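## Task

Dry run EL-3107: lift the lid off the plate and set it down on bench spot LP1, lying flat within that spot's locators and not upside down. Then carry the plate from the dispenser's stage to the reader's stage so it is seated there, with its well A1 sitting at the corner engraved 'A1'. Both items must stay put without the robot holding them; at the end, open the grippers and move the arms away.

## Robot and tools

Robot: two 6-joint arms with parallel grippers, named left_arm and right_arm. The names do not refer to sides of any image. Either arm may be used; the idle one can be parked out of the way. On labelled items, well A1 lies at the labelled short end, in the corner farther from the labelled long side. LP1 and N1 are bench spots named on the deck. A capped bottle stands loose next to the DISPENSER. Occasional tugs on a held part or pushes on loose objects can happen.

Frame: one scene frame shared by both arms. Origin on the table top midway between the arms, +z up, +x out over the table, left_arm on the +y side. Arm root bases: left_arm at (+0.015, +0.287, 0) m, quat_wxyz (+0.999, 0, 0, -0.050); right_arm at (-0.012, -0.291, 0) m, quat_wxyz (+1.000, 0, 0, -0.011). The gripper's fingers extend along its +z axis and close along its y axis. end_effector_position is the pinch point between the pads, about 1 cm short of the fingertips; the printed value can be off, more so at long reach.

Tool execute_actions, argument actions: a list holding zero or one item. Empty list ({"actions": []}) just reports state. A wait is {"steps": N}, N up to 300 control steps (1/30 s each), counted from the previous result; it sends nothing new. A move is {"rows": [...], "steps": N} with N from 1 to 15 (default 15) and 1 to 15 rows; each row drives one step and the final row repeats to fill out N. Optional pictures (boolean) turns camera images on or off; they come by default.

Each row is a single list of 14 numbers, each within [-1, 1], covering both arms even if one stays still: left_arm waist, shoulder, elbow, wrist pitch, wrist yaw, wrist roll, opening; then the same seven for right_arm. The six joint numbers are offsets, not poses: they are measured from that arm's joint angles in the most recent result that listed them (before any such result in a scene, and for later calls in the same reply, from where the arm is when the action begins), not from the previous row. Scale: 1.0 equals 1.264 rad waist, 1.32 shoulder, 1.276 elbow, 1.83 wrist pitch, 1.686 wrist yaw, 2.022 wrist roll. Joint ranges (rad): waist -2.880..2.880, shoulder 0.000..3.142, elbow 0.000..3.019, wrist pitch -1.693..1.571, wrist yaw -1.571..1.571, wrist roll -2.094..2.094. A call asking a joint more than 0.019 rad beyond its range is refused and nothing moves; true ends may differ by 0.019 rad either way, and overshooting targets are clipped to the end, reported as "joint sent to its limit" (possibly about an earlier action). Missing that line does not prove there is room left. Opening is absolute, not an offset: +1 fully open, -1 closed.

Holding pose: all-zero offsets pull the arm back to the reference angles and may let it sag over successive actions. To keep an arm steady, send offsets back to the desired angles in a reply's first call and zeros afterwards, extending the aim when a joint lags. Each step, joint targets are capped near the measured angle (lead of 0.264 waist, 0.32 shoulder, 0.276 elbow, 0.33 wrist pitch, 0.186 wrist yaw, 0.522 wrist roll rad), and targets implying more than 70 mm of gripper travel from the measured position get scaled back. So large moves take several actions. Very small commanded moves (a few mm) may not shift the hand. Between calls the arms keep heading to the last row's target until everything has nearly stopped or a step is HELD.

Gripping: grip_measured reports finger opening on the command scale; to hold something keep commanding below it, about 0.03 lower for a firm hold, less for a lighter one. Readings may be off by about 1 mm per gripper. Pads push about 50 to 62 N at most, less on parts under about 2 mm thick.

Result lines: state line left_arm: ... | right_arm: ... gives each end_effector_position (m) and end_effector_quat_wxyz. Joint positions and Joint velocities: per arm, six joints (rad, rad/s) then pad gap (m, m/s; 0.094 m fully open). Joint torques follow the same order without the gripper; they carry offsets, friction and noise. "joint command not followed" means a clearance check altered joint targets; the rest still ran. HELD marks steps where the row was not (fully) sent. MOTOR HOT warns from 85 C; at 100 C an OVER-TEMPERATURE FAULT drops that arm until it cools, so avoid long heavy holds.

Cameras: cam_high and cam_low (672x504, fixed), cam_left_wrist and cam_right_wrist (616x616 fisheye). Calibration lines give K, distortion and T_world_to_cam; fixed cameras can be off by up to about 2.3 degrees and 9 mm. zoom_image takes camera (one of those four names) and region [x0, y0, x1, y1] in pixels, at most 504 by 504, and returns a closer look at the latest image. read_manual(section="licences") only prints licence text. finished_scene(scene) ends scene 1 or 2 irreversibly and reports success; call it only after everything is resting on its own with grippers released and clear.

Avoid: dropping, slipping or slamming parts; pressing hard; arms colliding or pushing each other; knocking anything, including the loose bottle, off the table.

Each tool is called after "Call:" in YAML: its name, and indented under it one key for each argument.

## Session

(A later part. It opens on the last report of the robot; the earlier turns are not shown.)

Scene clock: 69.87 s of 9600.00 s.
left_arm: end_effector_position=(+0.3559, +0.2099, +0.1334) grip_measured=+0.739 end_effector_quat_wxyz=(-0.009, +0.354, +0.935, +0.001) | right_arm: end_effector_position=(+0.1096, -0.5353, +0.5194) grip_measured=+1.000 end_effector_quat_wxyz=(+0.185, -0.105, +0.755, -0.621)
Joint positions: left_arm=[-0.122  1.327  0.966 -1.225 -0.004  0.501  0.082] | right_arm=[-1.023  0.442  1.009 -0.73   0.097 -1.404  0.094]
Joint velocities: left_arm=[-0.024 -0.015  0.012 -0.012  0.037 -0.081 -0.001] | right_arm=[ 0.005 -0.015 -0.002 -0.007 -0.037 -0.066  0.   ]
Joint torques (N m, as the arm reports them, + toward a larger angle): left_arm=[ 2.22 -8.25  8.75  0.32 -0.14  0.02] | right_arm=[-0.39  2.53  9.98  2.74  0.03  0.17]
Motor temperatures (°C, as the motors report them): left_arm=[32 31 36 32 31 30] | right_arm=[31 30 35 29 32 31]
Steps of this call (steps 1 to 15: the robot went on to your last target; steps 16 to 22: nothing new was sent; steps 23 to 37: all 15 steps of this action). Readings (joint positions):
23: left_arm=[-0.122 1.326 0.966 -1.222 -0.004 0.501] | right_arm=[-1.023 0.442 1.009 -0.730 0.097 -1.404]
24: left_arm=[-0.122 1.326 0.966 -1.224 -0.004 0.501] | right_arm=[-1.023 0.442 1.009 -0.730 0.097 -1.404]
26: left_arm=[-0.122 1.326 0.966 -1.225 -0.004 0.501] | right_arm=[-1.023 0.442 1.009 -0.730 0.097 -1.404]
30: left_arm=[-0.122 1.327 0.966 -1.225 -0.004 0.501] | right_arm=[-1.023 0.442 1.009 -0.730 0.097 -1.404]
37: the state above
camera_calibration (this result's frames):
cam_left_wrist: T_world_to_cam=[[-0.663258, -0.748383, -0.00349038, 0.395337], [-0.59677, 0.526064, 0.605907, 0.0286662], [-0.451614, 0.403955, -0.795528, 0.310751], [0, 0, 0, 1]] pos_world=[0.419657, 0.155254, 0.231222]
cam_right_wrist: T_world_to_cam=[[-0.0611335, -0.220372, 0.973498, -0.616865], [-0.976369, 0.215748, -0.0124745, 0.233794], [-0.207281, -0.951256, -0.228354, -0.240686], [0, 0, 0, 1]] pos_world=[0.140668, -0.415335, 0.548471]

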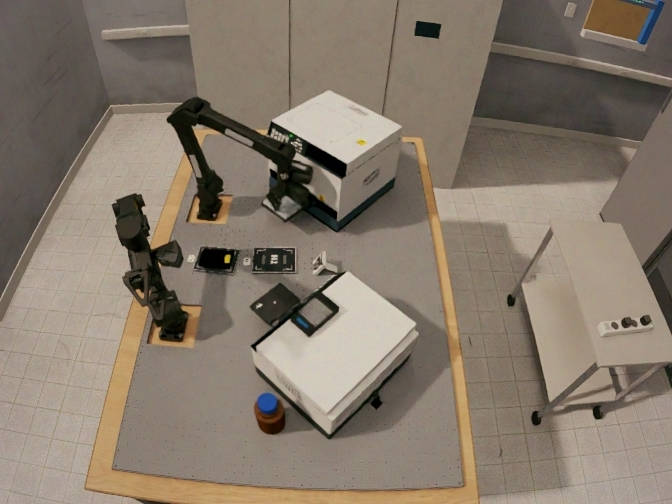

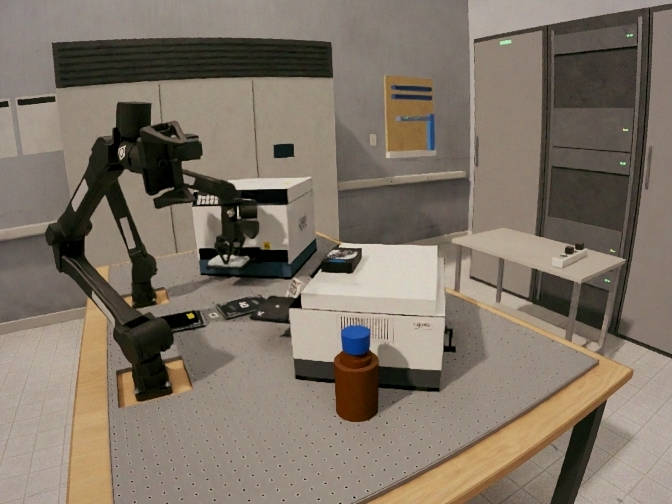

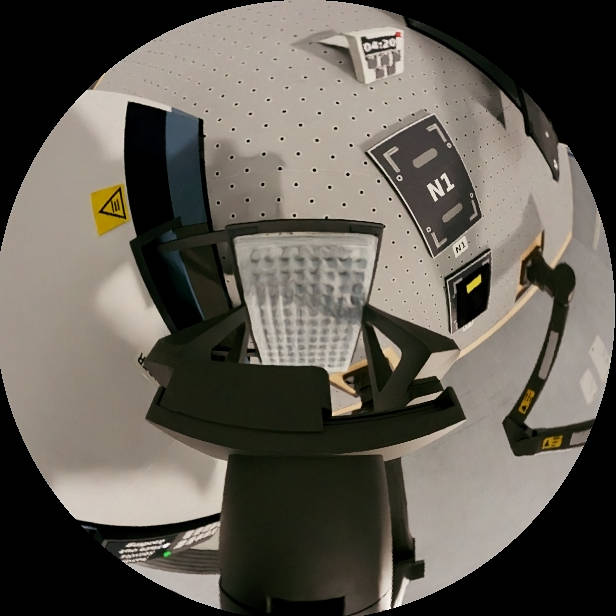

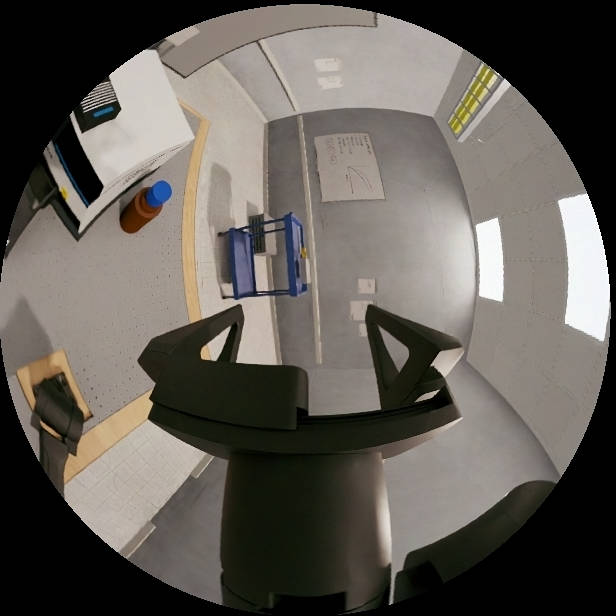

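Matches the seated look. Release.

Call:
execute_actions:
  actions:
    - {"rows":[[0,0,0,0,0,0,0.74,0,0,0,0,0,0,1],[0,0,0,0,0,0,0.77,0,0,0,0,0,0,1],[0,0,0,0,0,0,0.82,0,0,0,0,0,0,1],[0,0,0,0,0,0,0.9,0,0,0,0,0,0,1],[0,0,0,0,0,0,1,0,0,0,0,0,0,1]],"steps":12}

Call:
zoom_image:
  camera: "cam_left_wrist"
  region: [180,150,430,380]

Call:
execute_actions:
  actions:
    - {"rows":[[0,-0.02,0.04,-0.01,0,0,1,0,0,0,0,0,0,1],[0,-0.03,0.05,-0.02,0,0,1,0,0,0,0,0,0,1],[0,-0.04,0.06,-0.03,0,0,1,0,0,0,0,0,0,1],[0,-0.05,0.07,-0.045,0,0,1,0,0,0,0,0,0,1],[0,-0.06,0.08,-0.06,0,0,1,0,0,0,0,0,0,1],[0,-0.075,0.09,-0.075,0,0,1,0,0,0,0,0,0,1],[0,-0.09,0.1,-0.095,0,0,1,0,0,0,0,0,0,1],[0,-0.1,0.11,-0.115,0,0,1,0,0,0,0,0,0,1]]}

Call:
zoom_image:
  camera: "cam_left_wrist"
  region: [180,150,430,380]

Call:
zoom_image:
  camera: "cam_low"
  region: [180,230,300,290]

Scene clock: 71.90 s of 9600.00 s.
left_arm: end_effector_position=(+0.3559, +0.2099, +0.1334) grip_measured=+1.000 end_effector_quat_wxyz=(-0.009, +0.354, +0.935, +0.001) | right_arm: end_effector_position=(+0.1096, -0.5353, +0.5194) grip_measured=+1.000 end_effector_quat_wxyz=(+0.185, -0.105, +0.755, -0.621)
Joint positions: left_arm=[-0.122  1.327  0.966 -1.225 -0.004  0.501  0.094] | right_arm=[-1.023  0.442  1.009 -0.73   0.097 -1.404  0.094]
Joint velocities: left_arm=[-0.005  0.015 -0.007 -0.007 -0.037  0.022  0.   ] | right_arm=[-0.005 -0.005  0.002 -0.007  0.007  0.066  0.   ]
Joint torques (N m, as the arm reports them, + toward a larger angle): left_arm=[ 1.35 -8.98  9.13  0.32 -0.15  0.03] | right_arm=[-0.37  2.52  9.98  2.73  0.02  0.17]
Motor temperatures (°C, as the motors report them): left_arm=[32 31 36 32 31 30] | right_arm=[31 30 35 29 32 31]
Steps of this call (steps 1 to 15: the robot went on to your last target; steps 16 to 49: nothing new was sent; steps 50 to 61: all 12 steps of this action). Readings (joint positions):
50: left_arm=[-0.122 1.327 0.966 -1.225 -0.004 0.501] | right_arm=[-1.023 0.442 1.009 -0.730 0.097 -1.404]
51: left_arm=[-0.122 1.327 0.966 -1.225 -0.004 0.501] | right_arm=[-1.023 0.442 1.009 -0.730 0.097 -1.404]
53: left_arm=[-0.122 1.327 0.966 -1.225 -0.004 0.501] | right_arm=[-1.023 0.442 1.009 -0.730 0.097 -1.404]
57: left_arm=[-0.122 1.327 0.966 -1.225 -0.004 0.501] | right_arm=[-1.023 0.442 1.009 -0.730 0.097 -1.404]
61: the state above
camera_calibration (this result's frames):
cam_left_wrist: T_world_to_cam=[[-0.663258, -0.748383, -0.00349038, 0.395337], [-0.59677, 0.526064, 0.605907, 0.0286662], [-0.451614, 0.403955, -0.795528, 0.310751], [0, 0, 0, 1]] pos_world=[0.419657, 0.155254, 0.231222]
cam_right_wrist: T_world_to_cam=[[-0.0611335, -0.220372, 0.973498, -0.616865], [-0.976369, 0.215748, -0.0124745, 0.233794], [-0.207281, -0.951256, -0.228354, -0.240686], [0, 0, 0, 1]] pos_world=[0.140668, -0.415335, 0.548471]

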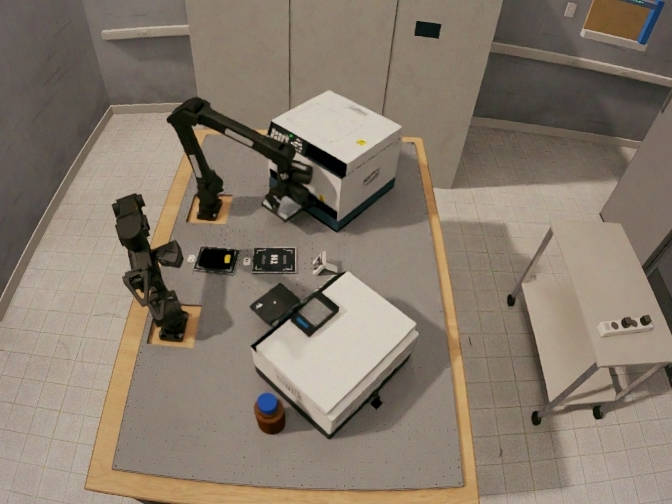

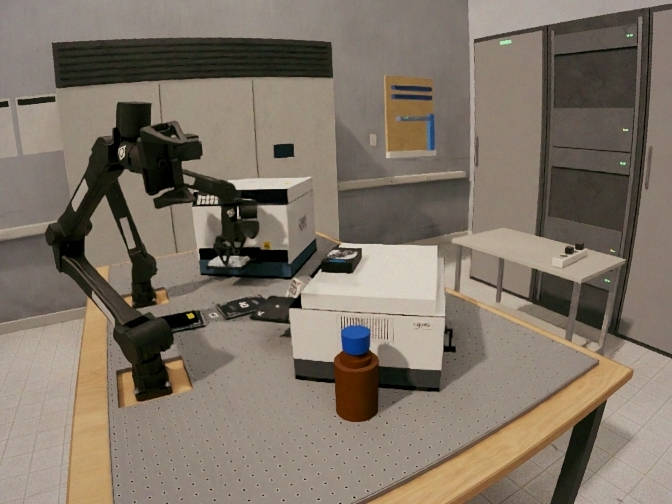

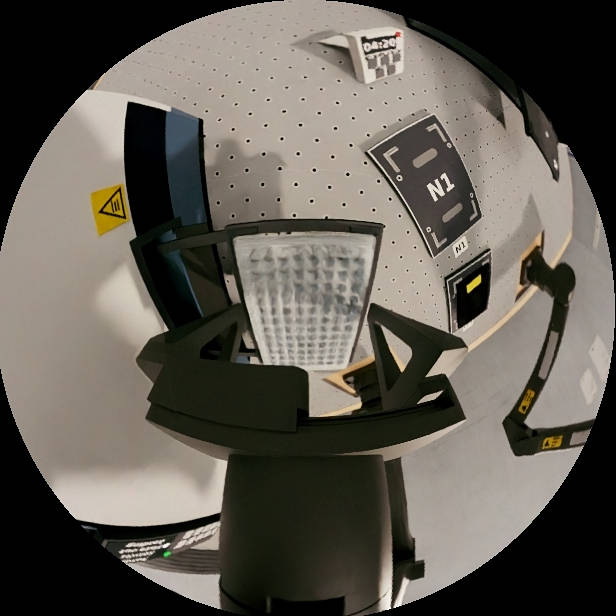

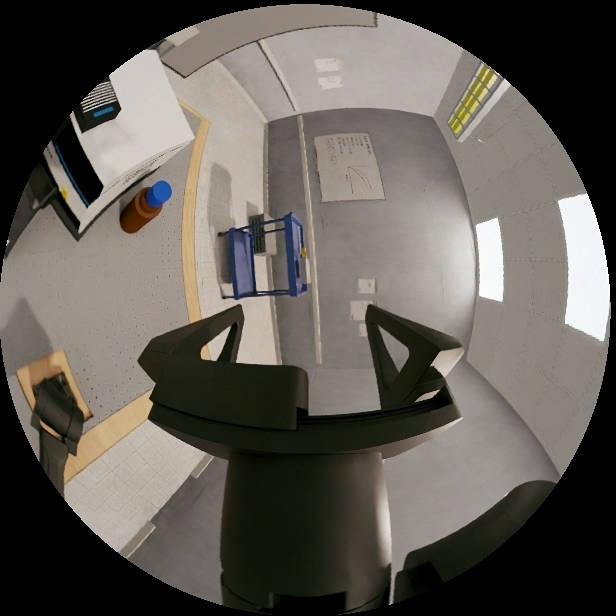

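Region (180, 150, 430, 380) of cam_left_wrist's 616x616 image, scaled by 2.016, with more detail than that image has; it fills the top 464 rows of this view, and the rest is white.

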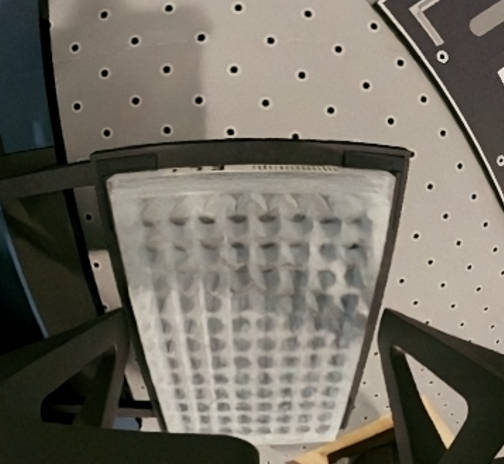

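Scene clock: 72.40 s of 9600.00 s.
left_arm: end_effector_position=(+0.3377, +0.2140, +0.2197) grip_measured=+1.000 end_effector_quat_wxyz=(+0.021, +0.354, +0.935, +0.005) | right_arm: end_effector_position=(+0.1096, -0.5353, +0.5194) grip_measured=+1.000 end_effector_quat_wxyz=(+0.185, -0.105, +0.755, -0.621)
Joint positions: left_arm=[-0.122  1.181  1.073 -1.42  -0.004  0.501  0.094] | right_arm=[-1.023  0.442  1.009 -0.73   0.097 -1.404  0.094]
Joint velocities: left_arm=[-0.005 -0.015 -0.002 -0.017 -0.007 -0.007  0.   ] | right_arm=[-0.015 -0.015 -0.012 -0.012 -0.022 -0.11   0.   ]
Joint torques (N m, as the arm reports them, + toward a larger angle): left_arm=[ 1.58 -7.31 12.67 -0.26 -0.08  0.08] | right_arm=[-0.41  2.51  9.98  2.73  0.03  0.17]
Motor temperatures (°C, as the motors report them): left_arm=[32 31 36 32 31 30] | right_arm=[31 30 35 29 32 31]
Steps of this call (steps 1 to 15: all 15 steps of this action). Readings (joint positions):
1: left_arm=[-0.122 1.327 0.966 -1.226 -0.004 0.501] | right_arm=[-1.023 0.442 1.009 -0.730 0.097 -1.404]
2: left_arm=[-0.122 1.326 0.966 -1.230 -0.004 0.501] | right_arm=[-1.023 0.442 1.009 -0.730 0.097 -1.404]
4: left_arm=[-0.122 1.319 0.974 -1.255 -0.004 0.501] | right_arm=[-1.023 0.442 1.009 -0.730 0.097 -1.404]
8: left_arm=[-0.122 1.271 1.019 -1.354 -0.004 0.501] | right_arm=[-1.023 0.442 1.009 -0.730 0.097 -1.404]
15: the state above
camera_calibration (this result's frames):
cam_left_wrist: T_world_to_cam=[[-0.662235, -0.748614, -0.0319634, 0.392578], [-0.630504, 0.533689, 0.563596, -0.0176727], [-0.404857, 0.393386, -0.825432, 0.362586], [0, 0, 0, 1]] pos_world=[0.395632, 0.160685, 0.321799]
cam_right_wrist: T_world_to_cam=[[-0.0611335, -0.220372, 0.973498, -0.616865], [-0.976369, 0.215748, -0.0124745, 0.233794], [-0.207281, -0.951256, -0.228354, -0.240686], [0, 0, 0, 1]] pos_world=[0.140668, -0.415335, 0.548471]

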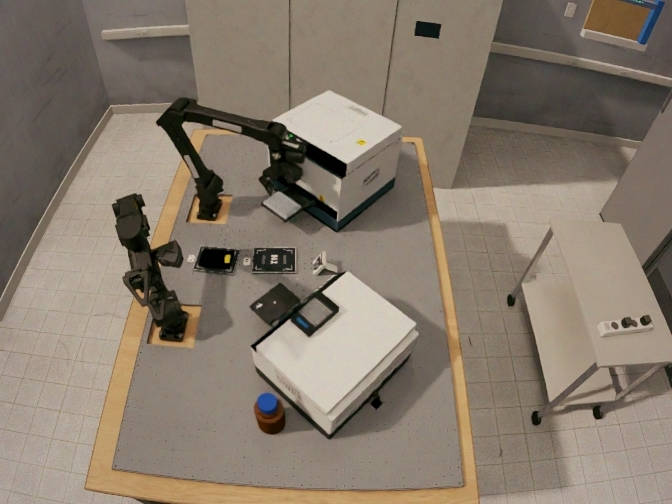

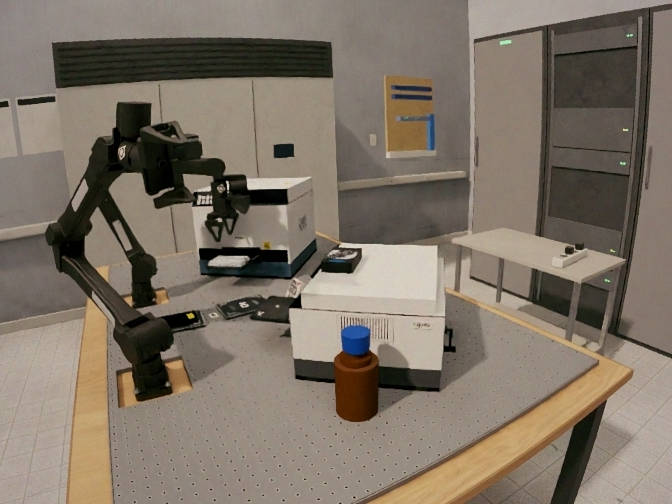

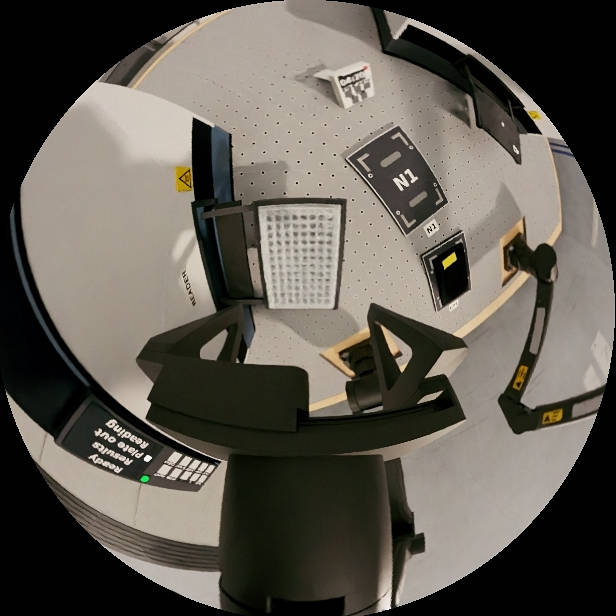

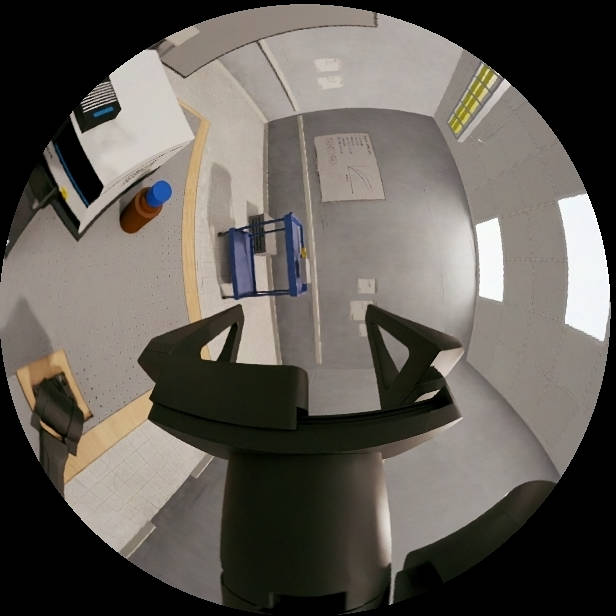

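Region (180, 150, 430, 380) of cam_left_wrist's 616x616 image, scaled by 2.016, with more detail than that image has; it fills the top 464 rows of this view, and the rest is white.

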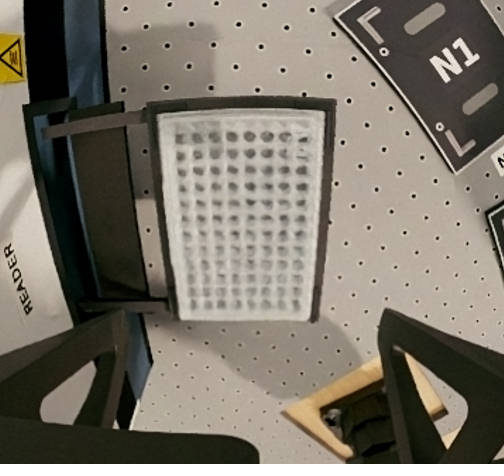

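Region (180, 230, 300, 290) of cam_low's 672x504 image, scaled by 4.200, with more detail than that image has.

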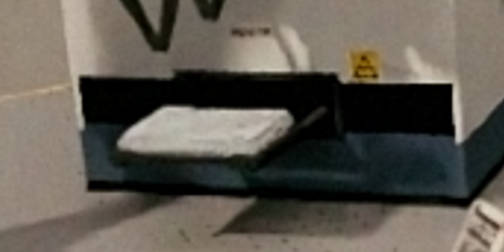

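Call:
execute_actions:
  actions:
    - {"rows":[[-0.1,-0.2,-0.05,0,0,0,1,0,0,0,0,0,0,1]]}
  pictures: false

Call:
finished_scene:
  scene: 2

Scene clock: 73.40 s of 9600.00 s.
left_arm: end_effector_position=(+0.2799, +0.1895, +0.2711) grip_measured=+1.000 end_effector_quat_wxyz=(+0.129, +0.410, +0.903, +0.011) | right_arm: end_effector_position=(+0.1096, -0.5353, +0.5194) grip_measured=+1.000 end_effector_quat_wxyz=(+0.185, -0.105, +0.755, -0.621)
Joint positions: left_arm=[-0.252  0.899  1.003 -1.415 -0.003  0.501  0.094] | right_arm=[-1.023  0.442  1.009 -0.73   0.097 -1.404  0.094]
Joint velocities: left_arm=[-0.005  0.19   0.002 -0.002  0.022 -0.007  0.   ] | right_arm=[ 0.005  0.005  0.002  0.002 -0.037  0.037  0.   ]
Joint torques (N m, as the arm reports them, + toward a larger angle): left_arm=[ 1.97 -3.65 10.56  0.49 -0.2   0.02] | right_arm=[-0.4   2.52  9.98  2.74  0.03  0.16]
Motor temperatures (°C, as the motors report them): left_arm=[32 31 36 32 31 30] | right_arm=[31 30 35 29 32 31]
Steps of this call (steps 1 to 15: the robot went on to your last target; steps 16 to 30: all 15 steps of this action). Readings (joint positions):
16: left_arm=[-0.128 1.170 1.067 -1.419 -0.006 0.501] | right_arm=[-1.023 0.442 1.009 -0.730 0.097 -1.404]
17: left_arm=[-0.142 1.144 1.049 -1.415 -0.008 0.501] | right_arm=[-1.023 0.442 1.009 -0.730 0.097 -1.404]
19: left_arm=[-0.194 1.051 1.011 -1.415 -0.007 0.501] | right_arm=[-1.023 0.442 1.009 -0.730 0.097 -1.404]
23: left_arm=[-0.252 0.890 1.003 -1.415 -0.003 0.501] | right_arm=[-1.023 0.442 1.009 -0.730 0.097 -1.404]
30: the state above

The scene is finished: the task was done.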